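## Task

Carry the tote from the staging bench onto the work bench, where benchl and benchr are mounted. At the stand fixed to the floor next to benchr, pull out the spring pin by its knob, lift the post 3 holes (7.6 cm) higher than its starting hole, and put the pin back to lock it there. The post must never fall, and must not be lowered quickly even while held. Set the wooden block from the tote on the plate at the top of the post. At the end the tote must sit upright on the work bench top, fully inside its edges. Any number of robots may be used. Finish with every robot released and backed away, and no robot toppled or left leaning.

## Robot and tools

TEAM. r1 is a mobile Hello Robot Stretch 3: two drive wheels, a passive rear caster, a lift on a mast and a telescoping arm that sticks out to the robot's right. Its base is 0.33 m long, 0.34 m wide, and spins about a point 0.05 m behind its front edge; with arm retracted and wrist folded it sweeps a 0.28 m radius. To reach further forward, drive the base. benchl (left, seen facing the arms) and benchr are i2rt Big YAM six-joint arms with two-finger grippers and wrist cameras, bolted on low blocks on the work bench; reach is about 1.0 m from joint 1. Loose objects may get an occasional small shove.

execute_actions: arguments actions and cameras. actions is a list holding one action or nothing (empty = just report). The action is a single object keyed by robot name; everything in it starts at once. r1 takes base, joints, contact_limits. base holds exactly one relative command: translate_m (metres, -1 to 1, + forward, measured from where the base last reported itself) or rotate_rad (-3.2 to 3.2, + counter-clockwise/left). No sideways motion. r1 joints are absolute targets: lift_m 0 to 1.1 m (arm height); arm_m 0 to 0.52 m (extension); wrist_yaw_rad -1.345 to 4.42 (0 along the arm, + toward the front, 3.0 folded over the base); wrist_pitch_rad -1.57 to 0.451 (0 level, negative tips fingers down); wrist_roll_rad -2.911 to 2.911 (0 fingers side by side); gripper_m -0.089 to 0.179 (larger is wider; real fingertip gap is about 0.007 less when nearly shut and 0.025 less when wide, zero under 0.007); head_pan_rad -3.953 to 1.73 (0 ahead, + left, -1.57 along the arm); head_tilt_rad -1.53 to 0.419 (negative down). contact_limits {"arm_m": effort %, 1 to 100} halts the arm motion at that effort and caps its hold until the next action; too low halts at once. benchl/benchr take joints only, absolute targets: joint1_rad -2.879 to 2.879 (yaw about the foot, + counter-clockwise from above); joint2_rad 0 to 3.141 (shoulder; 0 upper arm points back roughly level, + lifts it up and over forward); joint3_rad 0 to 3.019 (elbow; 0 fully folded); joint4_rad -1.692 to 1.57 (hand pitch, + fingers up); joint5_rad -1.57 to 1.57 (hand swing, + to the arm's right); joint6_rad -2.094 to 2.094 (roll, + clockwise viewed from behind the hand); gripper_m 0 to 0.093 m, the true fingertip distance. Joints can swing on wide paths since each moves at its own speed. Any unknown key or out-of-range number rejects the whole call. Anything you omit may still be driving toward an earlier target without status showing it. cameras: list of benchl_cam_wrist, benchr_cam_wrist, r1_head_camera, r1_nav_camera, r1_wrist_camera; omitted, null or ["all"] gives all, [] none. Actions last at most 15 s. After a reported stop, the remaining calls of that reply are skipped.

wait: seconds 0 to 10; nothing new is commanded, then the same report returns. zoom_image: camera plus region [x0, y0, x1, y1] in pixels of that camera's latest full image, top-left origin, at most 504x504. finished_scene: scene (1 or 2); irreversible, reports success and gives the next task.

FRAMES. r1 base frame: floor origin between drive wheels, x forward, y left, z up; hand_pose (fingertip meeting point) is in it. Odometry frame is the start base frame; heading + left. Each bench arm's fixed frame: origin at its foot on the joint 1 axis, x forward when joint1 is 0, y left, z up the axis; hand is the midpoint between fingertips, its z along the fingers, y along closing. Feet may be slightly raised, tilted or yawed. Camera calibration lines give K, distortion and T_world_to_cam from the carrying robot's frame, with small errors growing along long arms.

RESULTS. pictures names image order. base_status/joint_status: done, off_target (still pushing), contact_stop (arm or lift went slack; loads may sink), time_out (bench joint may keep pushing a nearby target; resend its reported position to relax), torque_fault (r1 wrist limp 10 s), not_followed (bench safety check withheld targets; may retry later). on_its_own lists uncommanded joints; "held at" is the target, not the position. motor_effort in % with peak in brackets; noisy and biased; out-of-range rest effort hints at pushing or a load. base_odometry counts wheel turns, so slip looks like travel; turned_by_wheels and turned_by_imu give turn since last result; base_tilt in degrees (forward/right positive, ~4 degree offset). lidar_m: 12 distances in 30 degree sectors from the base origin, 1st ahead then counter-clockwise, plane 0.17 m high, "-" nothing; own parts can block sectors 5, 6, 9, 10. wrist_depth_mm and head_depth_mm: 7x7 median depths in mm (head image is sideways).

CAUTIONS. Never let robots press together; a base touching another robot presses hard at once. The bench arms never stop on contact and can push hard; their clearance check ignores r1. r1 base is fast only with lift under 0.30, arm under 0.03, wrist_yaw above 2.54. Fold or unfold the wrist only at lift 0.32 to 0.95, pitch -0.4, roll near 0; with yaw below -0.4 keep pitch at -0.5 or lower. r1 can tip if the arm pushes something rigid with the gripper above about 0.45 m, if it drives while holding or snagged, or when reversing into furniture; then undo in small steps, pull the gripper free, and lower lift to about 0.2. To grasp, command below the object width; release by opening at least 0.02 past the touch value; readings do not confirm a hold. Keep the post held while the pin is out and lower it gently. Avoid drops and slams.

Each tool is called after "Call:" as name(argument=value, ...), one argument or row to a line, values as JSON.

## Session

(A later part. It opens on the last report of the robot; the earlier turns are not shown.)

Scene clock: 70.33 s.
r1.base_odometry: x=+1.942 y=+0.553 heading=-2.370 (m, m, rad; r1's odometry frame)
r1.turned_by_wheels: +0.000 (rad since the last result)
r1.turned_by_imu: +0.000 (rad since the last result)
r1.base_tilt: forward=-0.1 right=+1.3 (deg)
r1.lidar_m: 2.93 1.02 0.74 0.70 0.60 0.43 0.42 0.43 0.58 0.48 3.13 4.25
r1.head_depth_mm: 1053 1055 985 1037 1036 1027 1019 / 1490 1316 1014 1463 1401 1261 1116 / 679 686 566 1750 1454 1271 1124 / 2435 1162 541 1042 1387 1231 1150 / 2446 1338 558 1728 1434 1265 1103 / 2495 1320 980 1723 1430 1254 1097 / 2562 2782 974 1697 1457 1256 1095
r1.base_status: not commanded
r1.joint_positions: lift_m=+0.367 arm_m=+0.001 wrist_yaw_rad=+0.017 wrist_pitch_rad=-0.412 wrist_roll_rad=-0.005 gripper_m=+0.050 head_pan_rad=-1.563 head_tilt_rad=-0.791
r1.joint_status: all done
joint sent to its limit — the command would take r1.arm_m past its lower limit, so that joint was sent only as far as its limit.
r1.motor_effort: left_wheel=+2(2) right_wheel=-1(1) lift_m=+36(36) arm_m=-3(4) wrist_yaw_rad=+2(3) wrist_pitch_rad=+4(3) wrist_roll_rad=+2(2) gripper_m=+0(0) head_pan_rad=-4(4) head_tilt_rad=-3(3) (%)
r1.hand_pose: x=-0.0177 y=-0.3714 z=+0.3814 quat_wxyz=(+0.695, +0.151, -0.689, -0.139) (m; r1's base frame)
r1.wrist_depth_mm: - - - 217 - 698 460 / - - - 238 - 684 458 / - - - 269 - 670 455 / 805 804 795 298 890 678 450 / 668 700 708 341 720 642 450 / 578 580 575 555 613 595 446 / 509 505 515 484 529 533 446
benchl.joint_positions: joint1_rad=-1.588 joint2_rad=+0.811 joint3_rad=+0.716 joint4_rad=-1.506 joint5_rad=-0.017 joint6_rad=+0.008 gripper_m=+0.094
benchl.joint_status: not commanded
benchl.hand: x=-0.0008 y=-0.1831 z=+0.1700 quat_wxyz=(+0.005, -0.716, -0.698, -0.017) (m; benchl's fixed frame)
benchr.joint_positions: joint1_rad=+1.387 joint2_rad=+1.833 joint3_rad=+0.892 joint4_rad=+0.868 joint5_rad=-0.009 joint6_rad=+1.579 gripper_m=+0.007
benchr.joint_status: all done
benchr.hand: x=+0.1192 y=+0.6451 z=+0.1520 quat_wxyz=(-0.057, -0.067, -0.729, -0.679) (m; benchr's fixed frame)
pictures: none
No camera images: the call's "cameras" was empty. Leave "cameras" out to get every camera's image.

Call:
execute_actions(
  actions=[
    {"benchr":{"joints":{"joint2_rad":1.85}},"r1":{"joints":{"wrist_yaw_rad":3.0,"head_pan_rad":0,"head_tilt_rad":-0.5}}},
  ],
  cameras=[],
)

Call:
execute_actions(
  actions=[
    {"benchr":{"joints":{"gripper_m":0.04}},"r1":{"joints":{"lift_m":0.28}}},
  ],
  cameras=[],
)

Call:
execute_actions(
  actions=[
    {"benchr":{"joints":{"joint2_rad":1.62,"joint3_rad":0.58,"joint4_rad":1.04}},"r1":{"base":{"translate_m":1}}},
  ],
  cameras=[],
)

Call:
execute_actions(
  actions=[
    {"benchr":{"joints":{"joint2_rad":0.8,"joint3_rad":0.7,"joint4_rad":-0.9,"joint6_rad":0,"gripper_m":0.093}},"r1":{"base":{"rotate_rad":-0.53}}},
  ],
  cameras=[],
)

Call:
execute_actions(
  actions=[
    {"r1":{"base":{"translate_m":1}}},
  ],
  cameras=[],
)

Call:
execute_actions(
  actions=[
    {"r1":{"base":{"translate_m":0.7},"joints":{"head_pan_rad":0.3}}},
  ],
  cameras=["r1_head_camera","r1_nav_camera"],
)

Scene clock: 75.27 s.
r1.base_odometry: x=+1.942 y=+0.553 heading=-2.370 (m, m, rad; r1's odometry frame)
r1.turned_by_wheels: +0.000 (rad since the last result)
r1.turned_by_imu: +0.000 (rad since the last result)
r1.base_tilt: forward=-0.1 right=+1.3 (deg)
r1.lidar_m: 2.94 1.02 0.73 0.70 0.60 0.44 0.42 0.43 0.58 0.48 3.15 4.23
r1.head_depth_mm: 3667 - - 2697 1978 1544 1261 / 3573 3850 - 2689 1945 1532 1260 / 3581 3779 - 2650 1941 1535 1256 / 3535 3858 - 2612 1925 1519 1252 / 3542 3858 - 2635 1928 1516 1242 / 3511 3748 3512 2605 1902 1503 1242 / 2390 2407 2430 2328 1897 1494 1241
r1.base_status: not commanded
r1.joint_positions: lift_m=+0.367 arm_m=+0.001 wrist_yaw_rad=+2.996 wrist_pitch_rad=-0.412 wrist_roll_rad=-0.003 gripper_m=+0.050 head_pan_rad=-0.007 head_tilt_rad=-0.508
r1.joint_status: all done
r1.motor_effort: left_wheel=+2(2) right_wheel=-1(2) lift_m=+36(36) arm_m=-3(3) wrist_yaw_rad=+2(3) wrist_pitch_rad=+4(4) wrist_roll_rad=+1(2) gripper_m=+0(1) head_pan_rad=+5(51) head_tilt_rad=+2(17) (%)
r1.hand_pose: x=+0.0113 y=+0.0764 z=+0.3814 quat_wxyz=(+0.195, +0.699, +0.095, +0.681) (m; r1's base frame)
r1.wrist_depth_mm: 611 - 669 698 740 761 823 / 638 - 746 784 823 847 921 / 630 762 805 857 875 945 990 / 620 795 859 875 892 913 905 / 598 674 - 715 737 738 758 / 558 589 570 602 616 626 630 / 501 513 - 527 522 538 547
benchl.joint_positions: joint1_rad=-1.588 joint2_rad=+0.811 joint3_rad=+0.716 joint4_rad=-1.506 joint5_rad=-0.017 joint6_rad=+0.008 gripper_m=+0.094
benchl.joint_status: not commanded
benchl.hand: x=-0.0008 y=-0.1831 z=+0.1700 quat_wxyz=(+0.005, -0.716, -0.698, -0.017) (m; benchl's fixed frame)
benchr.joint_positions: joint1_rad=+1.387 joint2_rad=+1.845 joint3_rad=+0.894 joint4_rad=+0.880 joint5_rad=-0.009 joint6_rad=+1.579 gripper_m=+0.007
benchr.joint_status: all done
benchr.hand: x=+0.1193 y=+0.6461 z=+0.1478 quat_wxyz=(-0.057, -0.067, -0.729, -0.679) (m; benchr's fixed frame)
pictures: none
No camera images: the call's "cameras" was empty. Leave "cameras" out to get every camera's image.

Scene clock: 76.90 s.
r1.base_odometry: x=+1.942 y=+0.553 heading=-2.370 (m, m, rad; r1's odometry frame)
r1.turned_by_wheels: +0.000 (rad since the last result)
r1.turned_by_imu: +0.000 (rad since the last result)
r1.base_tilt: forward=+0.0 right=+1.3 (deg)
r1.lidar_m: 2.93 1.02 0.73 0.70 0.60 0.43 0.42 0.43 0.58 0.48 3.15 4.26
r1.head_depth_mm: 3633 - - 2693 1969 1534 1267 / 3618 3835 - 2696 1955 1536 1254 / 3528 3849 - 2675 1949 1532 1257 / 3594 3929 - 2636 1932 1514 1251 / 3509 3901 - 2605 1926 1509 1245 / 3515 3775 3541 2586 1905 1505 1237 / 2432 2402 2422 2347 1894 1497 1230
r1.base_status: not commanded
r1.joint_positions: lift_m=+0.281 arm_m=+0.001 wrist_yaw_rad=+2.997 wrist_pitch_rad=-0.414 wrist_roll_rad=-0.003 gripper_m=+0.050 head_pan_rad=-0.007 head_tilt_rad=-0.508
r1.joint_status: all done
r1.motor_effort: left_wheel=+2(2) right_wheel=-2(1) lift_m=+14(30) arm_m=-3(3) wrist_yaw_rad=+2(2) wrist_pitch_rad=+4(5) wrist_roll_rad=+2(1) gripper_m=+2(1) head_pan_rad=+4(4) head_tilt_rad=+3(2) (%)
r1.hand_pose: x=+0.0112 y=+0.0763 z=+0.2943 quat_wxyz=(+0.195, +0.699, +0.095, +0.681) (m; r1's base frame)
r1.wrist_depth_mm: 617 - 665 691 737 768 811 / 638 - 734 751 818 861 893 / 611 753 797 820 865 929 949 / 606 674 699 715 742 760 769 / 545 576 - 584 609 604 612 / 476 493 - 508 505 510 516 / - - - - 430 451 444
benchl.joint_positions: joint1_rad=-1.588 joint2_rad=+0.811 joint3_rad=+0.716 joint4_rad=-1.506 joint5_rad=-0.017 joint6_rad=+0.008 gripper_m=+0.094
benchl.joint_status: not commanded
benchl.hand: x=-0.0008 y=-0.1831 z=+0.1700 quat_wxyz=(+0.005, -0.716, -0.698, -0.017) (m; benchl's fixed frame)
benchr.joint_positions: joint1_rad=+1.387 joint2_rad=+1.845 joint3_rad=+0.894 joint4_rad=+0.868 joint5_rad=-0.009 joint6_rad=+1.579 gripper_m=+0.040
benchr.joint_status: all done
benchr.hand: x=+0.1193 y=+0.6458 z=+0.1455 quat_wxyz=(-0.056, -0.068, -0.732, -0.675) (m; benchr's fixed frame)
pictures: none
No camera images: the call's "cameras" was empty. Leave "cameras" out to get every camera's image.

Scene clock: 82.13 s.
r1.base_odometry: x=+1.225 y=-0.144 heading=-2.370 (m, m, rad; r1's odometry frame)
r1.turned_by_wheels: +0.000 (rad since the last result)
r1.turned_by_imu: +0.000 (rad since the last result)
r1.base_tilt: forward=+0.0 right=+1.3 (deg)
r1.lidar_m: 2.95 1.05 0.75 0.72 0.75 1.01 1.42 1.11 1.99 3.04 3.14 3.40
r1.head_depth_mm: 2802 3035 3377 2697 1960 1544 1269 / 2767 3027 3319 2671 1954 1540 1258 / 2744 2993 3279 2689 1941 1526 1258 / 2767 2968 3334 2638 1935 1518 1253 / 2742 3002 3284 2626 1931 1510 1248 / 2709 2967 3235 2606 1904 1502 1242 / 2468 2484 2476 2323 1901 1501 1238
r1.base_status: done
r1.joint_positions: lift_m=+0.281 arm_m=+0.001 wrist_yaw_rad=+2.997 wrist_pitch_rad=-0.414 wrist_roll_rad=-0.003 gripper_m=+0.050 head_pan_rad=-0.007 head_tilt_rad=-0.507
r1.joint_status: not commanded
r1.motor_effort: left_wheel=+2(11) right_wheel=-2(5) lift_m=+14(14) arm_m=-3(3) wrist_yaw_rad=+2(2) wrist_pitch_rad=+4(4) wrist_roll_rad=+1(1) gripper_m=+0(0) head_pan_rad=+4(5) head_tilt_rad=+2(3) (%)
r1.hand_pose: x=+0.0111 y=+0.0763 z=+0.2943 quat_wxyz=(+0.195, +0.699, +0.096, +0.681) (m; r1's base frame)
r1.wrist_depth_mm: 636 - 699 707 753 794 827 / 699 - 756 787 836 868 918 / 748 745 809 862 893 919 963 / 673 688 692 714 732 748 778 / 553 559 - 581 612 616 615 / 470 494 - 517 507 504 527 / - - - - 432 441 448
benchl.joint_positions: joint1_rad=-1.588 joint2_rad=+0.811 joint3_rad=+0.716 joint4_rad=-1.506 joint5_rad=-0.017 joint6_rad=+0.008 gripper_m=+0.094
benchl.joint_status: not commanded
benchl.hand: x=-0.0008 y=-0.1831 z=+0.1700 quat_wxyz=(+0.005, -0.716, -0.698, -0.017) (m; benchl's fixed frame)
benchr.joint_positions: joint1_rad=+1.387 joint2_rad=+1.611 joint3_rad=+0.592 joint4_rad=+1.029 joint5_rad=-0.009 joint6_rad=+1.579 gripper_m=+0.040
benchr.joint_status: all done
benchr.hand: x=+0.1000 y=+0.5422 z=+0.1835 quat_wxyz=(-0.059, -0.064, -0.700, -0.708) (m; benchr's fixed frame)
pictures: none
No camera images: the call's "cameras" was empty. Leave "cameras" out to get every camera's image.

Scene clock: 84.30 s.
r1.base_odometry: x=+1.225 y=-0.144 heading=-2.900 (m, m, rad; r1's odometry frame)
r1.turned_by_wheels: -0.530 (rad since the last result)
r1.turned_by_imu: -0.529 (rad since the last result)
r1.base_tilt: forward=-0.1 right=+1.3 (deg)
r1.lidar_m: 3.41 2.95 1.06 0.76 0.73 0.74 1.00 1.42 1.11 1.97 3.03 3.12
r1.head_depth_mm: 3126 3299 3494 2711 1957 1537 1263 / 3502 3708 3756 2708 1959 1544 1257 / 3496 3870 - 2672 1942 1529 1258 / 3272 3552 3784 2630 1939 1519 1254 / 3079 3264 3596 2651 1922 1517 1246 / 2880 3078 3381 2624 1905 1504 1241 / 2716 2924 3213 2588 1890 1494 1233
r1.base_status: done
r1.joint_positions: lift_m=+0.281 arm_m=+0.001 wrist_yaw_rad=+2.997 wrist_pitch_rad=-0.414 wrist_roll_rad=-0.003 gripper_m=+0.050 head_pan_rad=-0.007 head_tilt_rad=-0.507
r1.joint_status: not commanded
r1.motor_effort: left_wheel=+4(12) right_wheel=-4(9) lift_m=+14(14) arm_m=-3(3) wrist_yaw_rad=+1(2) wrist_pitch_rad=+4(5) wrist_roll_rad=+2(2) gripper_m=+0(0) head_pan_rad=+4(4) head_tilt_rad=+2(2) (%)
r1.hand_pose: x=+0.0111 y=+0.0763 z=+0.2943 quat_wxyz=(+0.195, +0.699, +0.096, +0.681) (m; r1's base frame)
r1.wrist_depth_mm: 550 - 755 919 - - - / 601 - 834 992 - - - / 629 688 859 960 975 968 - / 648 687 707 742 746 764 767 / 564 559 - 579 616 608 622 / 473 498 - 515 509 507 517 / - - - - 438 441 443
benchl.joint_positions: joint1_rad=-1.588 joint2_rad=+0.811 joint3_rad=+0.716 joint4_rad=-1.506 joint5_rad=-0.017 joint6_rad=+0.008 gripper_m=+0.094
benchl.joint_status: not commanded
benchl.hand: x=-0.0008 y=-0.1831 z=+0.1700 quat_wxyz=(+0.005, -0.716, -0.698, -0.017) (m; benchl's fixed frame)
benchr.joint_positions: joint1_rad=+1.387 joint2_rad=+0.800 joint3_rad=+0.663 joint4_rad=-0.892 joint5_rad=-0.009 joint6_rad=+0.012 gripper_m=+0.093
benchr.joint_status: all done
benchr.hand: x=+0.0561 y=+0.3067 z=+0.1865 quat_wxyz=(-0.202, +0.612, -0.744, -0.175) (m; benchr's fixed frame)
pictures: none
No camera images: the call's "cameras" was empty. Leave "cameras" out to get every camera's image.

Scene clock: 89.43 s.
r1.base_odometry: x=+0.254 y=-0.384 heading=-2.900 (m, m, rad; r1's odometry frame)
r1.turned_by_wheels: +0.000 (rad since the last result)
r1.turned_by_imu: +0.000 (rad since the last result)
r1.base_tilt: forward=-0.1 right=+1.3 (deg)
r1.lidar_m: 2.39 2.05 1.82 1.30 1.25 1.28 1.73 1.86 2.35 2.63 2.51 2.59
r1.head_depth_mm: 2603 2709 2899 2693 1972 1542 1270 / 2769 3040 3284 2696 1948 1534 1260 / 2638 2872 3196 2681 1940 1532 1257 / 2457 2702 2900 2588 1929 1523 1247 / 2308 2466 2507 2634 1910 1514 1250 / 2150 2336 2028 2604 1901 1507 1243 / 2035 2215 1887 2491 1893 1495 1237
r1.base_status: done
r1.joint_positions: lift_m=+0.281 arm_m=+0.001 wrist_yaw_rad=+2.997 wrist_pitch_rad=-0.414 wrist_roll_rad=-0.003 gripper_m=+0.050 head_pan_rad=-0.007 head_tilt_rad=-0.506
r1.joint_status: not commanded
r1.motor_effort: left_wheel=+4(13) right_wheel=-4(7) lift_m=+14(14) arm_m=-3(3) wrist_yaw_rad=+2(2) wrist_pitch_rad=+4(4) wrist_roll_rad=+1(1) gripper_m=+1(0) head_pan_rad=+5(5) head_tilt_rad=+2(2) (%)
r1.hand_pose: x=+0.0111 y=+0.0763 z=+0.2942 quat_wxyz=(+0.195, +0.699, +0.096, +0.681) (m; r1's base frame)
r1.wrist_depth_mm: 941 - - - - - - / 978 - - - - - - / 848 855 892 923 950 982 - / 681 681 700 729 738 768 760 / 559 565 - 584 615 614 605 / 474 509 - 510 507 512 514 / - - - - 432 441 445
benchl.joint_positions: joint1_rad=-1.588 joint2_rad=+0.811 joint3_rad=+0.716 joint4_rad=-1.506 joint5_rad=-0.017 joint6_rad=+0.008 gripper_m=+0.094
benchl.joint_status: not commanded
benchl.hand: x=-0.0008 y=-0.1831 z=+0.1700 quat_wxyz=(+0.005, -0.716, -0.698, -0.017) (m; benchl's fixed frame)
benchr.joint_positions: joint1_rad=+1.387 joint2_rad=+0.800 joint3_rad=+0.663 joint4_rad=-0.892 joint5_rad=-0.009 joint6_rad=+0.012 gripper_m=+0.093
benchr.joint_status: not commanded
benchr.hand: x=+0.0561 y=+0.3067 z=+0.1865 quat_wxyz=(-0.202, +0.612, -0.744, -0.175) (m; benchr's fixed frame)
pictures: none
No camera images: the call's "cameras" was empty. Leave "cameras" out to get every camera's image.

Scene clock: 93.67 s.
r1.base_odometry: x=-0.425 y=-0.551 heading=-2.900 (m, m, rad; r1's odometry frame)
r1.turned_by_wheels: +0.000 (rad since the last result)
r1.turned_by_imu: +0.000 (rad since the last result)
r1.base_tilt: forward=-0.1 right=+1.4 (deg)
r1.lidar_m: 1.69 1.49 1.49 1.69 1.62 1.66 2.23 2.45 2.70 2.24 2.15 2.22
r1.head_depth_mm: 1749 1950 2129 2392 1963 1534 1270 / 1704 1892 1966 1876 1902 1527 1256 / 1659 1814 1937 2245 1930 1536 1261 / 1613 1755 1853 2165 1928 1521 1257 / 1566 1707 1802 1257 1920 1510 1244 / 1516 1650 1737 1304 1911 1511 1247 / 1489 1605 1709 1308 1884 1496 1236
r1.base_status: done
r1.joint_positions: lift_m=+0.281 arm_m=+0.001 wrist_yaw_rad=+2.997 wrist_pitch_rad=-0.414 wrist_roll_rad=-0.003 gripper_m=+0.050 head_pan_rad=+0.293 head_tilt_rad=-0.506
r1.joint_status: all done
r1.motor_effort: left_wheel=+4(13) right_wheel=-4(8) lift_m=+13(14) arm_m=-3(3) wrist_yaw_rad=+2(1) wrist_pitch_rad=+4(5) wrist_roll_rad=+1(1) gripper_m=+0(1) head_pan_rad=+4(30) head_tilt_rad=+3(2) (%)
r1.hand_pose: x=+0.0111 y=+0.0763 z=+0.2942 quat_wxyz=(+0.195, +0.699, +0.096, +0.681) (m; r1's base frame)
r1.wrist_depth_mm: - - - - - - - / - - - - - - - / 869 849 892 920 946 978 - / 655 689 713 723 738 764 766 / 556 566 - 580 606 607 611 / 476 497 - 517 501 511 512 / - - - - 430 440 449
benchl.joint_positions: joint1_rad=-1.588 joint2_rad=+0.811 joint3_rad=+0.716 joint4_rad=-1.506 joint5_rad=-0.017 joint6_rad=+0.008 gripper_m=+0.094
benchl.joint_status: not commanded
benchl.hand: x=-0.0008 y=-0.1831 z=+0.1700 quat_wxyz=(+0.005, -0.716, -0.698, -0.017) (m; benchl's fixed frame)
benchr.joint_positions: joint1_rad=+1.387 joint2_rad=+0.800 joint3_rad=+0.663 joint4_rad=-0.892 joint5_rad=-0.009 joint6_rad=+0.012 gripper_m=+0.093
benchr.joint_status: not commanded
benchr.hand: x=+0.0561 y=+0.3067 z=+0.1865 quat_wxyz=(-0.202, +0.612, -0.744, -0.175) (m; benchr's fixed frame)
pictures: r1_head_camera (sideways: a quarter turn clockwise sets it upright), r1_nav_camera (sideways: a quarter turn counterclockwise sets it upright)
camera_calibration (this result's frames):
r1_head_camera: T_world_to_cam=[[-0.45625, -0.160901, -0.875184, 1.15949], [-0.260224, 0.964648, -0.0416896, 0.0603026], [0.850952, 0.208723, -0.481991, 0.574681], [0, 0, 0, 1]] pos_world=[0.0556827, 0.0084435, 1.29427]
r1_nav_camera: T_world_to_cam=[[0.496154, 0.1013, 0.862305, -1.0765], [0.249394, -0.967944, -0.0297873, 0.0863426], [0.831645, 0.229833, -0.505513, 0.609688], [0, 0, 0, 1]] pos_world=[0.00553315, 0.0524975, 1.23905]
Images, in order (width x height): r1_head_camera 896x504, r1_nav_camera 672x504.

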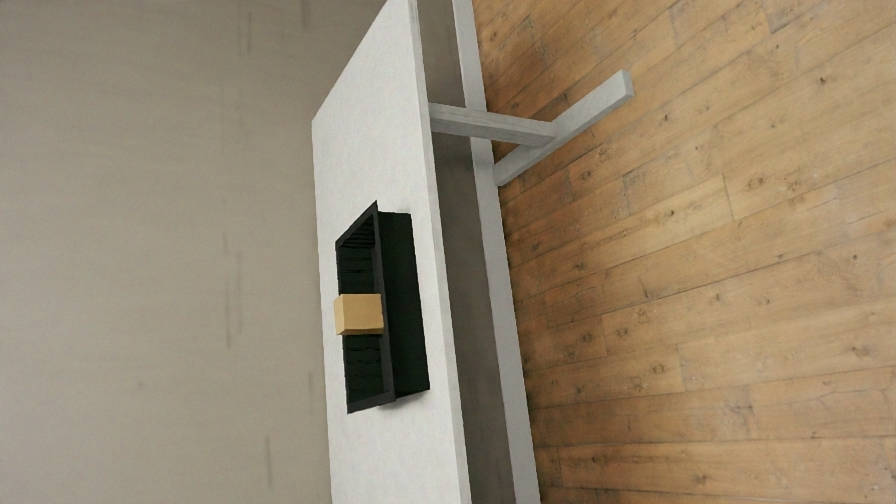

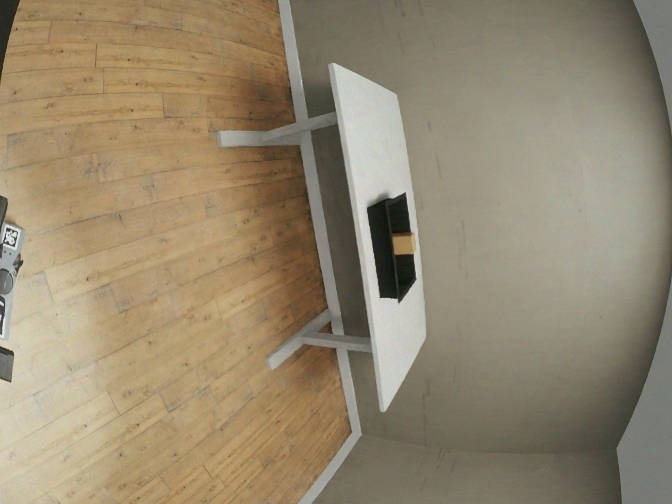

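Call:
execute_actions(
  actions=[
    {"r1":{"base":{"rotate_rad":0.221}}},
  ],
  cameras=[],
)

Call:
execute_actions(
  actions=[
    {"r1":{"base":{"translate_m":0.756}}},
  ],
  cameras=[],
)

Call:
execute_actions(
  actions=[
    {"r1":{"base":{"rotate_rad":1.88},"joints":{"lift_m":0.94,"head_pan_rad":-1.57,"head_tilt_rad":-0.8}}},
  ],
  cameras=[],
)

Call:
execute_actions(
  actions=[
    {"r1":{"joints":{"wrist_yaw_rad":0}}},
  ],
  cameras=["r1_head_camera"],
)

Call:
execute_actions(
  actions=[
    {"r1":{"joints":{"lift_m":1.04,"wrist_pitch_rad":-1.5,"arm_m":0.43,"gripper_m":0.14}}},
  ],
  cameras=["r1_head_camera","r1_wrist_camera"],
)

Scene clock: 96.73 s.
r1.base_odometry: x=-0.425 y=-0.551 heading=-2.679 (m, m, rad; r1's odometry frame)
r1.turned_by_wheels: +0.221 (rad since the last result)
r1.turned_by_imu: +0.221 (rad since the last result)
r1.base_tilt: forward=+0.0 right=+1.3 (deg)
r1.lidar_m: 1.69 1.49 1.95 1.62 1.62 1.81 2.51 2.45 2.60 2.16 2.15 2.27
r1.head_depth_mm: 1579 1720 1839 1470 1891 1537 1269 / 1567 1719 1807 1285 1972 1531 1266 / 1564 1699 1790 1270 1949 1529 1249 / 1552 1695 1785 1324 1938 1522 1252 / 1544 1675 1765 1406 1929 1512 1246 / 1521 1665 1762 1390 1800 1508 1246 / 1523 1658 1760 1378 1890 1506 1233
r1.base_status: done
r1.joint_positions: lift_m=+0.281 arm_m=+0.001 wrist_yaw_rad=+2.997 wrist_pitch_rad=-0.414 wrist_roll_rad=-0.003 gripper_m=+0.050 head_pan_rad=+0.293 head_tilt_rad=-0.506
r1.joint_status: not commanded
r1.motor_effort: left_wheel=-4(9) right_wheel=+4(11) lift_m=+14(14) arm_m=-3(3) wrist_yaw_rad=+2(2) wrist_pitch_rad=+4(5) wrist_roll_rad=+2(1) gripper_m=+1(1) head_pan_rad=+4(5) head_tilt_rad=+2(2) (%)
r1.hand_pose: x=+0.0111 y=+0.0763 z=+0.2942 quat_wxyz=(+0.195, +0.699, +0.096, +0.681) (m; r1's base frame)
r1.wrist_depth_mm: - - - - - - - / - - - - - - - / 864 850 900 950 951 981 994 / 675 683 716 711 730 755 764 / 557 565 - 596 594 603 609 / 477 495 - 512 501 515 526 / - - - - 435 445 445
benchl.joint_positions: joint1_rad=-1.588 joint2_rad=+0.811 joint3_rad=+0.716 joint4_rad=-1.506 joint5_rad=-0.017 joint6_rad=+0.008 gripper_m=+0.094
benchl.joint_status: not commanded
benchl.hand: x=-0.0008 y=-0.1831 z=+0.1700 quat_wxyz=(+0.005, -0.716, -0.698, -0.017) (m; benchl's fixed frame)
benchr.joint_positions: joint1_rad=+1.387 joint2_rad=+0.800 joint3_rad=+0.663 joint4_rad=-0.892 joint5_rad=-0.009 joint6_rad=+0.012 gripper_m=+0.093
benchr.joint_status: not commanded
benchr.hand: x=+0.0561 y=+0.3067 z=+0.1865 quat_wxyz=(-0.202, +0.612, -0.744, -0.175) (m; benchr's fixed frame)
pictures: none
No camera images: the call's "cameras" was empty. Leave "cameras" out to get every camera's image.

Scene clock: 101.03 s.
r1.base_odometry: x=-1.102 y=-0.889 heading=-2.679 (m, m, rad; r1's odometry frame)
r1.turned_by_wheels: +0.000 (rad since the last result)
r1.turned_by_imu: +0.000 (rad since the last result)
r1.base_tilt: forward=-0.1 right=+1.3 (deg)
r1.lidar_m: 1.17 1.17 0.93 1.86 1.86 2.08 3.26 3.30 2.30 1.91 1.90 0.96
r1.head_depth_mm: 964 1051 1164 1225 880 690 1178 / 957 1045 1152 1208 817 645 1170 / 951 1034 1146 1198 832 643 1165 / 943 1033 1140 1189 766 637 1155 / 940 1021 1133 1181 794 627 1159 / 931 1018 1119 1173 809 619 603 / 922 1010 1112 1165 819 617 598
r1.base_status: done
r1.joint_positions: lift_m=+0.281 arm_m=+0.001 wrist_yaw_rad=+2.998 wrist_pitch_rad=-0.414 wrist_roll_rad=-0.003 gripper_m=+0.050 head_pan_rad=+0.293 head_tilt_rad=-0.506
r1.joint_status: not commanded
r1.motor_effort: left_wheel=-4(8) right_wheel=+4(11) lift_m=+14(14) arm_m=-3(3) wrist_yaw_rad=+2(2) wrist_pitch_rad=+4(4) wrist_roll_rad=+2(1) gripper_m=+1(2) head_pan_rad=+4(5) head_tilt_rad=+2(2) (%)
r1.hand_pose: x=+0.0110 y=+0.0763 z=+0.2942 quat_wxyz=(+0.195, +0.699, +0.096, +0.681) (m; r1's base frame)
r1.wrist_depth_mm: - - - - - - 956 / - - - - - - 983 / 857 843 904 895 898 984 942 / 677 699 719 731 738 769 777 / 557 566 - 594 606 603 627 / 474 494 - 506 508 502 522 / - - - - 439 443 447
benchl.joint_positions: joint1_rad=-1.588 joint2_rad=+0.811 joint3_rad=+0.716 joint4_rad=-1.506 joint5_rad=-0.017 joint6_rad=+0.008 gripper_m=+0.094
benchl.joint_status: not commanded
benchl.hand: x=-0.0008 y=-0.1831 z=+0.1700 quat_wxyz=(+0.005, -0.716, -0.698, -0.017) (m; benchl's fixed frame)
benchr.joint_positions: joint1_rad=+1.387 joint2_rad=+0.800 joint3_rad=+0.663 joint4_rad=-0.892 joint5_rad=-0.009 joint6_rad=+0.012 gripper_m=+0.093
benchr.joint_status: not commanded
benchr.hand: x=+0.0561 y=+0.3067 z=+0.1865 quat_wxyz=(-0.202, +0.612, -0.744, -0.175) (m; benchr's fixed frame)
pictures: none
No camera images: the call's "cameras" was empty. Leave "cameras" out to get every camera's image.

Scene clock: 107.87 s.
r1.base_odometry: x=-1.102 y=-0.889 heading=-0.799 (m, m, rad; r1's odometry frame)
r1.turned_by_wheels: +1.880 (rad since the last result)
r1.turned_by_imu: +1.883 (rad since the last result)
r1.base_tilt: forward=+0.0 right=+1.3 (deg)
r1.lidar_m: 1.86 1.93 2.63 3.17 2.72 1.98 1.90 1.66 0.96 1.17 0.93 1.64
r1.head_depth_mm: 976 1120 1024 875 - 1265 1124 / 973 1123 1013 802 - 1259 1122 / 974 1115 1006 816 - - - / 970 1115 995 758 - - - / 971 1110 991 794 - 1216 1121 / 968 1113 981 750 674 1217 1103 / 970 1110 976 774 678 1255 1095
r1.base_status: done
r1.joint_positions: lift_m=+0.939 arm_m=+0.001 wrist_yaw_rad=+2.998 wrist_pitch_rad=-0.414 wrist_roll_rad=-0.003 gripper_m=+0.050 head_pan_rad=-1.563 head_tilt_rad=-0.791
r1.joint_status: all done
r1.motor_effort: left_wheel=-3(11) right_wheel=+3(10) lift_m=+37(39) arm_m=-3(3) wrist_yaw_rad=+1(1) wrist_pitch_rad=+4(5) wrist_roll_rad=+2(1) gripper_m=-1(0) head_pan_rad=-4(49) head_tilt_rad=-3(16) (%)
r1.hand_pose: x=+0.0110 y=+0.0762 z=+0.9530 quat_wxyz=(+0.195, +0.699, +0.096, +0.681) (m; r1's base frame)
r1.wrist_depth_mm: - - - - - - - / - - - - - - - / - - - - - - - / - - - - - - - / - - - - - - - / - - - - - - - / - - - - - - -
benchl.joint_positions: joint1_rad=-1.588 joint2_rad=+0.811 joint3_rad=+0.716 joint4_rad=-1.506 joint5_rad=-0.017 joint6_rad=+0.008 gripper_m=+0.094
benchl.joint_status: not commanded
benchl.hand: x=-0.0008 y=-0.1831 z=+0.1700 quat_wxyz=(+0.005, -0.716, -0.698, -0.017) (m; benchl's fixed frame)
benchr.joint_positions: joint1_rad=+1.387 joint2_rad=+0.800 joint3_rad=+0.663 joint4_rad=-0.892 joint5_rad=-0.009 joint6_rad=+0.012 gripper_m=+0.093
benchr.joint_status: not commanded
benchr.hand: x=+0.0561 y=+0.3067 z=+0.1865 quat_wxyz=(-0.202, +0.612, -0.744, -0.175) (m; benchr's fixed frame)
pictures: none
No camera images: the call's "cameras" was empty. Leave "cameras" out to get every camera's image.

Scene clock: 110.37 s.
r1.base_odometry: x=-1.102 y=-0.889 heading=-0.799 (m, m, rad; r1's odometry frame)
r1.turned_by_wheels: +0.000 (rad since the last result)
r1.turned_by_imu: +0.000 (rad since the last result)
r1.base_tilt: forward=+0.0 right=+1.3 (deg)
r1.lidar_m: 1.86 1.93 2.62 3.16 2.71 1.98 1.90 1.67 0.96 1.17 0.94 1.65
r1.head_depth_mm: 973 1119 1026 875 - - 1087 / 976 1117 1016 796 - - 1083 / 977 1117 1006 830 - - 1095 / 973 1112 995 - - - 1089 / 967 1113 988 795 685 1264 1100 / 970 1114 979 734 674 1258 1100 / 967 1106 975 775 680 1256 1096
r1.base_status: not commanded
r1.joint_positions: lift_m=+0.939 arm_m=+0.001 wrist_yaw_rad=+0.004 wrist_pitch_rad=-0.414 wrist_roll_rad=-0.003 gripper_m=+0.050 head_pan_rad=-1.563 head_tilt_rad=-0.791
r1.joint_status: all done
r1.motor_effort: left_wheel=-3(3) right_wheel=+4(4) lift_m=+37(37) arm_m=-3(3) wrist_yaw_rad=-3(5) wrist_pitch_rad=+5(4) wrist_roll_rad=+2(1) gripper_m=+1(0) head_pan_rad=-4(4) head_tilt_rad=-3(3) (%)
r1.hand_pose: x=-0.0207 y=-0.3712 z=+0.9530 quat_wxyz=(+0.694, +0.147, -0.690, -0.144) (m; r1's base frame)
r1.wrist_depth_mm: 840 858 862 859 857 892 849 / 930 901 935 950 944 927 948 / 731 751 775 783 800 852 885 / 567 566 549 469 552 639 656 / 475 445 496 489 483 500 530 / 403 354 371 361 368 412 436 / 350 357 357 362 365 374 380
benchl.joint_positions: joint1_rad=-1.588 joint2_rad=+0.811 joint3_rad=+0.716 joint4_rad=-1.506 joint5_rad=-0.017 joint6_rad=+0.008 gripper_m=+0.094
benchl.joint_status: not commanded
benchl.hand: x=-0.0008 y=-0.1831 z=+0.1700 quat_wxyz=(+0.005, -0.716, -0.698, -0.017) (m; benchl's fixed frame)
benchr.joint_positions: joint1_rad=+1.387 joint2_rad=+0.800 joint3_rad=+0.663 joint4_rad=-0.892 joint5_rad=-0.009 joint6_rad=+0.012 gripper_m=+0.093
benchr.joint_status: not commanded
benchr.hand: x=+0.0561 y=+0.3067 z=+0.1865 quat_wxyz=(-0.202, +0.612, -0.744, -0.175) (m; benchr's fixed frame)
pictures: r1_head_camera (sideways: a quarter turn clockwise sets it upright)
camera_calibration (this result's frames):
r1_head_camera: T_world_to_cam=[[-0.0278645, 0.709095, -0.704562, 0.934452], [0.998796, -0.00872004, -0.0482772, 0.0611821], [-0.0403769, -0.705059, -0.707998, 0.874134], [0, 0, 0, 1]] pos_world=[0.000224393, -0.0457658, 1.28022]
Images, in order (width x height): r1_head_camera 896x504.

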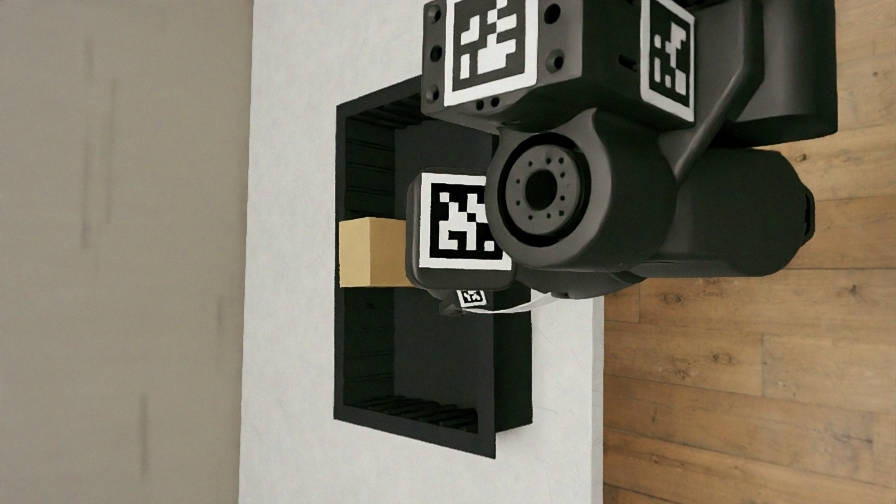

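Scene clock: 114.70 s.
r1.base_odometry: x=-1.102 y=-0.889 heading=-0.799 (m, m, rad; r1's odometry frame)
r1.turned_by_wheels: +0.000 (rad since the last result)
r1.turned_by_imu: +0.000 (rad since the last result)
r1.base_tilt: forward=-0.1 right=+1.3 (deg)
r1.lidar_m: 1.86 1.93 2.62 3.16 2.72 1.97 1.90 1.67 0.96 1.17 0.94 1.64
r1.head_depth_mm: 1016 1121 1023 808 702 1291 1126 / 994 1120 1015 737 696 1286 1117 / - 1114 1001 795 691 1273 1112 / 969 1165 994 756 687 1272 1115 / 971 1115 988 782 681 1265 1102 / 969 1111 981 734 675 1263 1096 / 969 1107 972 774 680 1252 1100
r1.base_status: not commanded
r1.joint_positions: lift_m=+1.039 arm_m=+0.430 wrist_yaw_rad=+0.001 wrist_pitch_rad=-1.495 wrist_roll_rad=-0.003 gripper_m=+0.140 head_pan_rad=-1.563 head_tilt_rad=-0.791
r1.joint_status: all done
r1.motor_effort: left_wheel=-3(4) right_wheel=+4(4) lift_m=+37(41) arm_m=+3(4) wrist_yaw_rad=-2(3) wrist_pitch_rad=-2(3) wrist_roll_rad=+1(1) gripper_m=+1(82) head_pan_rad=-4(4) head_tilt_rad=-3(4) (%)
r1.hand_pose: x=-0.0216 y=-0.5701 z=+0.9208 quat_wxyz=(+0.520, +0.482, -0.517, -0.480) (m; r1's base frame)
r1.wrist_depth_mm: 258 275 273 271 265 265 356 / 275 340 348 234 353 309 361 / 311 345 355 236 359 308 370 / 317 353 362 369 372 308 377 / 363 342 367 373 376 304 389 / 374 289 310 313 315 346 401 / - - - - - - -
benchl.joint_positions: joint1_rad=-1.588 joint2_rad=+0.811 joint3_rad=+0.716 joint4_rad=-1.506 joint5_rad=-0.017 joint6_rad=+0.008 gripper_m=+0.094
benchl.joint_status: not commanded
benchl.hand: x=-0.0008 y=-0.1831 z=+0.1700 quat_wxyz=(+0.005, -0.716, -0.698, -0.017) (m; benchl's fixed frame)
benchr.joint_positions: joint1_rad=+1.387 joint2_rad=+0.800 joint3_rad=+0.663 joint4_rad=-0.892 joint5_rad=-0.009 joint6_rad=+0.012 gripper_m=+0.093
benchr.joint_status: not commanded
benchr.hand: x=+0.0561 y=+0.3067 z=+0.1865 quat_wxyz=(-0.202, +0.612, -0.744, -0.175) (m; benchr's fixed frame)
pictures: r1_head_camera (sideways: a quarter turn clockwise sets it upright), r1_wrist_camera
camera_calibration (this result's frames):
r1_head_camera: T_world_to_cam=[[-0.0277766, 0.709099, -0.704562, 0.934451], [0.998795, -0.00884384, -0.0482772, 0.0611821], [-0.0404643, -0.705054, -0.707999, 0.874135], [0, 0, 0, 1]] pos_world=[0.000218719, -0.0457651, 1.28022]
r1_wrist_camera: T_world_to_cam=[[-0.99881, -0.0442862, 0.0204313, -0.0686311], [-0.0414815, 0.9917, 0.1217, 0.482778], [-0.0256514, 0.120707, -0.992357, 1.14792], [0, 0, 0, 1]] pos_world=[-0.0190772, -0.620373, 1.0818]
Images, in order (width x height): r1_head_camera 896x504, r1_wrist_camera 644x364.

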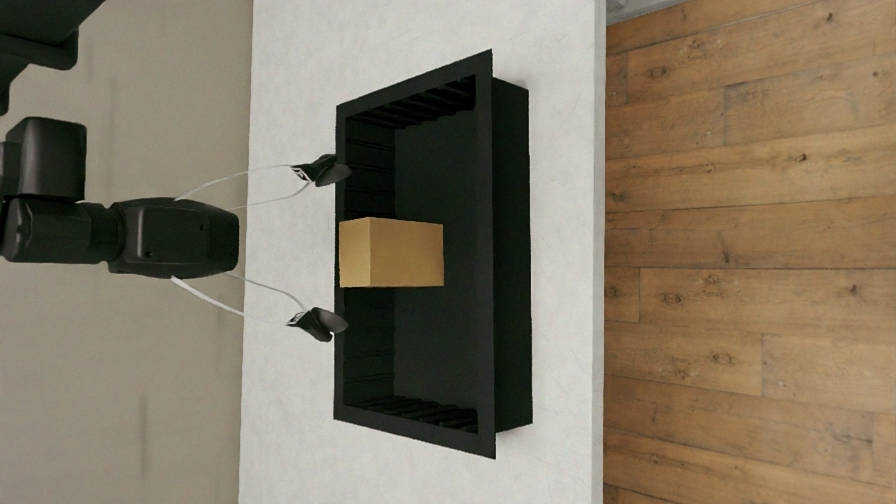

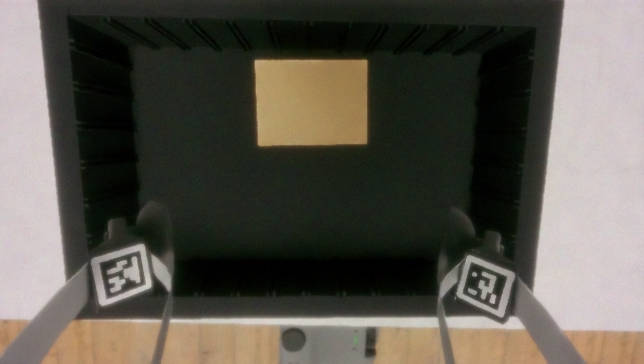

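Call:
execute_actions(
  actions=[
    {"r1":{"joints":{"arm_m":0.505}}},
  ],
  cameras=[],
)

Call:
execute_actions(
  actions=[
    {"r1":{"joints":{"lift_m":0.92}}},
  ],
  cameras=["r1_wrist_camera"],
)

Call:
execute_actions(
  actions=[
    {"r1":{"joints":{"gripper_m":0.0}}},
  ],
  cameras=[],
)

Call:
execute_actions(
  actions=[
    {"r1":{"joints":{"lift_m":1.03}}},
  ],
  cameras=["r1_wrist_camera","r1_head_camera"],
)

Scene clock: 117.37 s.
r1.base_odometry: x=-1.102 y=-0.889 heading=-0.799 (m, m, rad; r1's odometry frame)
r1.turned_by_wheels: +0.000 (rad since the last result)
r1.turned_by_imu: +0.000 (rad since the last result)
r1.base_tilt: forward=+0.0 right=+1.3 (deg)
r1.lidar_m: 1.86 1.92 2.62 3.16 2.72 1.97 1.90 1.67 0.96 1.17 0.94 1.65
r1.head_depth_mm: 1016 1121 1021 806 702 1289 1123 / 983 1118 1017 738 696 1287 1114 / 996 1117 923 794 692 1276 1111 / 959 1157 1000 756 685 1267 1109 / 968 1115 910 782 680 1262 1103 / 966 1111 977 736 675 1262 1101 / 969 1107 975 773 678 1251 1099
r1.base_status: not commanded
r1.joint_positions: lift_m=+1.039 arm_m=+0.505 wrist_yaw_rad=+0.001 wrist_pitch_rad=-1.495 wrist_roll_rad=-0.003 gripper_m=+0.140 head_pan_rad=-1.563 head_tilt_rad=-0.791
r1.joint_status: all done
r1.motor_effort: left_wheel=-4(4) right_wheel=+3(3) lift_m=+37(37) arm_m=+3(1) wrist_yaw_rad=-1(1) wrist_pitch_rad=-1(2) wrist_roll_rad=+1(1) gripper_m=+1(1) head_pan_rad=-4(3) head_tilt_rad=-3(3) (%)
r1.hand_pose: x=-0.0216 y=-0.6450 z=+0.9208 quat_wxyz=(+0.520, +0.482, -0.517, -0.480) (m; r1's base frame)
r1.wrist_depth_mm: 335 339 344 344 350 348 358 / 343 343 349 351 357 354 364 / 277 315 359 359 362 285 374 / 318 357 362 246 369 325 380 / 359 352 369 249 377 302 389 / 374 379 379 382 385 394 403 / 292 332 349 356 358 323 410
benchl.joint_positions: joint1_rad=-1.588 joint2_rad=+0.811 joint3_rad=+0.716 joint4_rad=-1.506 joint5_rad=-0.017 joint6_rad=+0.008 gripper_m=+0.094
benchl.joint_status: not commanded
benchl.hand: x=-0.0008 y=-0.1831 z=+0.1700 quat_wxyz=(+0.005, -0.716, -0.698, -0.017) (m; benchl's fixed frame)
benchr.joint_positions: joint1_rad=+1.387 joint2_rad=+0.800 joint3_rad=+0.663 joint4_rad=-0.892 joint5_rad=-0.009 joint6_rad=+0.012 gripper_m=+0.093
benchr.joint_status: not commanded
benchr.hand: x=+0.0561 y=+0.3067 z=+0.1865 quat_wxyz=(-0.202, +0.612, -0.744, -0.175) (m; benchr's fixed frame)
pictures: none
No camera images: the call's "cameras" was empty. Leave "cameras" out to get every camera's image.

Scene clock: 119.30 s.
r1.base_odometry: x=-1.102 y=-0.889 heading=-0.799 (m, m, rad; r1's odometry frame)
r1.turned_by_wheels: +0.000 (rad since the last result)
r1.turned_by_imu: +0.000 (rad since the last result)
r1.base_tilt: forward=-0.1 right=+1.4 (deg)
r1.lidar_m: 1.86 1.93 2.62 3.17 2.72 1.97 1.90 1.67 0.96 1.16 0.93 1.65
r1.head_depth_mm: 976 1098 - - 711 1290 1119 / 958 - 846 750 696 1285 1115 / 941 1159 1009 791 694 1278 1118 / 952 1085 807 755 685 1267 1110 / 968 1115 992 784 679 1270 1103 / 966 1110 985 734 675 1258 1105 / 966 1107 969 774 678 1252 1097
r1.base_status: not commanded
r1.joint_positions: lift_m=+0.921 arm_m=+0.505 wrist_yaw_rad=+0.001 wrist_pitch_rad=-1.495 wrist_roll_rad=-0.003 gripper_m=+0.140 head_pan_rad=-1.563 head_tilt_rad=-0.791
r1.joint_status: all done
r1.motor_effort: left_wheel=-4(3) right_wheel=+4(4) lift_m=+13(38) arm_m=+3(3) wrist_yaw_rad=-1(1) wrist_pitch_rad=-2(1) wrist_roll_rad=+1(2) gripper_m=+0(0) head_pan_rad=-4(4) head_tilt_rad=-3(3) (%)
r1.hand_pose: x=-0.0216 y=-0.6450 z=+0.8020 quat_wxyz=(+0.520, +0.482, -0.517, -0.480) (m; r1's base frame)
r1.wrist_depth_mm: 223 227 229 232 234 236 237 / 146 147 149 149 151 153 155 / 231 234 236 240 241 244 196 / 237 240 198 148 246 250 204 / 242 244 124 124 127 255 205 / 237 254 127 128 130 255 206 / 253 257 258 261 264 267 195
benchl.joint_positions: joint1_rad=-1.588 joint2_rad=+0.811 joint3_rad=+0.716 joint4_rad=-1.506 joint5_rad=-0.017 joint6_rad=+0.008 gripper_m=+0.094
benchl.joint_status: not commanded
benchl.hand: x=-0.0008 y=-0.1831 z=+0.1700 quat_wxyz=(+0.005, -0.716, -0.698, -0.017) (m; benchl's fixed frame)
benchr.joint_positions: joint1_rad=+1.387 joint2_rad=+0.800 joint3_rad=+0.663 joint4_rad=-0.892 joint5_rad=-0.009 joint6_rad=+0.012 gripper_m=+0.093
benchr.joint_status: not commanded
benchr.hand: x=+0.0561 y=+0.3067 z=+0.1865 quat_wxyz=(-0.202, +0.612, -0.744, -0.175) (m; benchr's fixed frame)
pictures: r1_wrist_camera
camera_calibration (this result's frames):
r1_wrist_camera: T_world_to_cam=[[-0.99881, -0.0442941, 0.020413, -0.0695113], [-0.0414806, 0.991648, 0.122122, 0.571132], [-0.0256518, 0.12113, -0.992305, 1.03932], [0, 0, 0, 1]] pos_world=[-0.0190773, -0.695333, 0.96299]
Images, in order (width x height): r1_wrist_camera 644x364.

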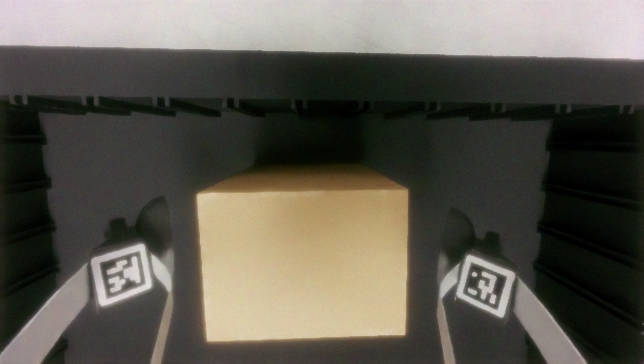

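Scene clock: 121.20 s.
r1.base_odometry: x=-1.102 y=-0.889 heading=-0.799 (m, m, rad; r1's odometry frame)
r1.turned_by_wheels: +0.000 (rad since the last result)
r1.turned_by_imu: +0.000 (rad since the last result)
r1.base_tilt: forward=-0.1 right=+1.2 (deg)
r1.lidar_m: 1.86 1.93 2.62 3.17 2.72 1.98 1.90 1.67 0.96 1.17 0.93 1.64
r1.head_depth_mm: 977 1097 - - 712 1295 1122 / 961 - 848 743 700 1280 1115 / 937 1164 1010 795 692 1286 1114 / 954 - 808 755 687 1272 1112 / 968 1113 991 783 682 1267 1105 / 969 1106 980 736 675 1261 1098 / 964 1109 974 777 677 1251 1100
r1.base_status: not commanded
r1.joint_positions: lift_m=+0.921 arm_m=+0.505 wrist_yaw_rad=+0.001 wrist_pitch_rad=-1.497 wrist_roll_rad=-0.003 gripper_m=+0.002 head_pan_rad=-1.563 head_tilt_rad=-0.791
r1.joint_status: all done
r1.motor_effort: left_wheel=-2(3) right_wheel=+2(4) lift_m=+14(14) arm_m=+3(3) wrist_yaw_rad=-1(2) wrist_pitch_rad=-1(1) wrist_roll_rad=+2(2) gripper_m=-35(99) head_pan_rad=-4(4) head_tilt_rad=-3(3) (%)
r1.hand_pose: x=-0.0216 y=-0.6444 z=+0.8020 quat_wxyz=(+0.519, +0.482, -0.517, -0.481) (m; r1's base frame)
r1.wrist_depth_mm: 229 230 234 234 236 238 239 / 149 150 151 152 154 156 158 / 233 238 240 242 243 246 197 / 239 242 200 148 247 252 207 / 243 246 126 128 129 255 206 / 250 252 130 130 132 264 206 / 237 261 261 266 265 269 206
benchl.joint_positions: joint1_rad=-1.588 joint2_rad=+0.811 joint3_rad=+0.716 joint4_rad=-1.506 joint5_rad=-0.017 joint6_rad=+0.008 gripper_m=+0.094
benchl.joint_status: not commanded
benchl.hand: x=-0.0008 y=-0.1831 z=+0.1700 quat_wxyz=(+0.005, -0.716, -0.698, -0.017) (m; benchl's fixed frame)
benchr.joint_positions: joint1_rad=+1.387 joint2_rad=+0.800 joint3_rad=+0.663 joint4_rad=-0.892 joint5_rad=-0.009 joint6_rad=+0.012 gripper_m=+0.093
benchr.joint_status: not commanded
benchr.hand: x=+0.0561 y=+0.3067 z=+0.1865 quat_wxyz=(-0.202, +0.612, -0.744, -0.175) (m; benchr's fixed frame)
pictures: none
No camera images: the call's "cameras" was empty. Leave "cameras" out to get every camera's image.

Scene clock: 123.03 s.
r1.base_odometry: x=-1.102 y=-0.889 heading=-0.799 (m, m, rad; r1's odometry frame)
r1.turned_by_wheels: +0.000 (rad since the last result)
r1.turned_by_imu: +0.000 (rad since the last result)
r1.base_tilt: forward=-0.1 right=+1.4 (deg)
r1.lidar_m: 1.86 1.93 2.61 3.17 2.71 1.98 1.90 1.66 0.96 1.16 0.93 1.64
r1.head_depth_mm: - 1122 1024 808 702 1281 1124 / 996 1123 1012 737 697 1282 1118 / 1010 1117 1003 795 693 1282 1116 / 963 1165 671 786 687 1271 1110 / 967 1114 983 779 680 1263 1105 / 970 1108 982 733 676 1256 1099 / 967 1108 973 773 679 1258 1096
r1.base_status: not commanded
r1.joint_positions: lift_m=+1.029 arm_m=+0.505 wrist_yaw_rad=+0.001 wrist_pitch_rad=-1.497 wrist_roll_rad=-0.004 gripper_m=+0.012 head_pan_rad=-1.563 head_tilt_rad=-0.791
r1.joint_status: all done
r1.on_its_own: gripper_m is held at +0.010, not at your +0.000, by its stall guard, which is still easing
r1.motor_effort: left_wheel=-2(2) right_wheel=+2(3) lift_m=+39(41) arm_m=+3(3) wrist_yaw_rad=-2(1) wrist_pitch_rad=-1(1) wrist_roll_rad=+1(2) gripper_m=-29(35) head_pan_rad=-4(4) head_tilt_rad=-3(3) (%)
r1.hand_pose: x=-0.0216 y=-0.6445 z=+0.9107 quat_wxyz=(+0.519, +0.482, -0.516, -0.480) (m; r1's base frame)
r1.wrist_depth_mm: 325 325 330 332 338 342 342 / 329 330 335 342 341 347 349 / 262 315 343 347 347 283 359 / 269 346 192 148 358 302 370 / 280 339 128 129 131 302 377 / 318 318 131 132 133 302 390 / 365 334 325 318 336 339 396
benchl.joint_positions: joint1_rad=-1.588 joint2_rad=+0.811 joint3_rad=+0.716 joint4_rad=-1.506 joint5_rad=-0.017 joint6_rad=+0.008 gripper_m=+0.094
benchl.joint_status: not commanded
benchl.hand: x=-0.0008 y=-0.1831 z=+0.1700 quat_wxyz=(+0.005, -0.716, -0.698, -0.017) (m; benchl's fixed frame)
benchr.joint_positions: joint1_rad=+1.387 joint2_rad=+0.800 joint3_rad=+0.663 joint4_rad=-0.892 joint5_rad=-0.009 joint6_rad=+0.012 gripper_m=+0.093
benchr.joint_status: not commanded
benchr.hand: x=+0.0561 y=+0.3067 z=+0.1865 quat_wxyz=(-0.202, +0.612, -0.744, -0.175) (m; benchr's fixed frame)
pictures: r1_head_camera (sideways: a quarter turn clockwise sets it upright), r1_wrist_camera
camera_calibration (this result's frames):
r1_head_camera: T_world_to_cam=[[-0.0277766, 0.709099, -0.704562, 0.934451], [0.998795, -0.00884383, -0.0482772, 0.0611821], [-0.0404643, -0.705054, -0.707999, 0.874135], [0, 0, 0, 1]] pos_world=[0.000218719, -0.045765, 1.28022]
r1_wrist_camera: T_world_to_cam=[[-0.998778, -0.0450226, 0.0203751, -0.0721436], [-0.0421558, 0.991367, 0.124155, 0.555328], [-0.025789, 0.123144, -0.992054, 1.14819], [0, 0, 0, 1]] pos_world=[-0.0190346, -0.695174, 1.07159]
Images, in order (width x height): r1_head_camera 896x504, r1_wrist_camera 644x364.

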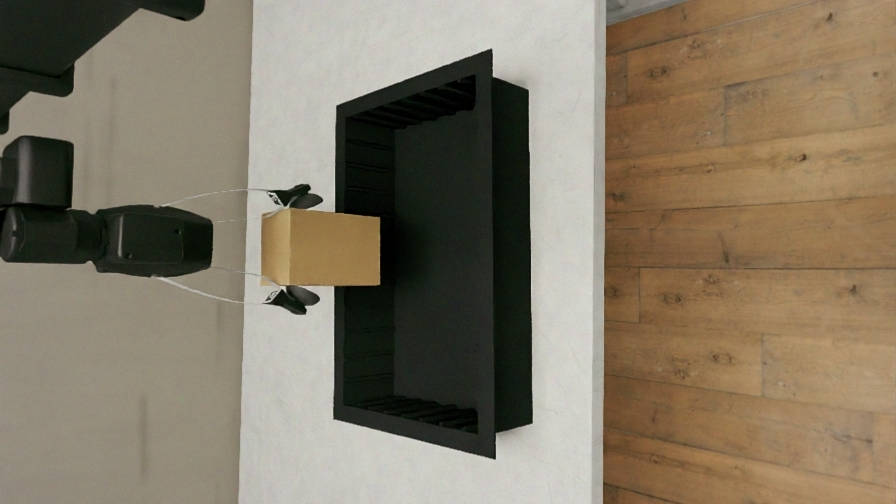

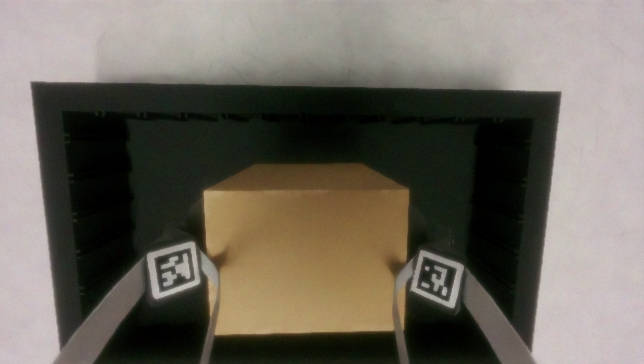

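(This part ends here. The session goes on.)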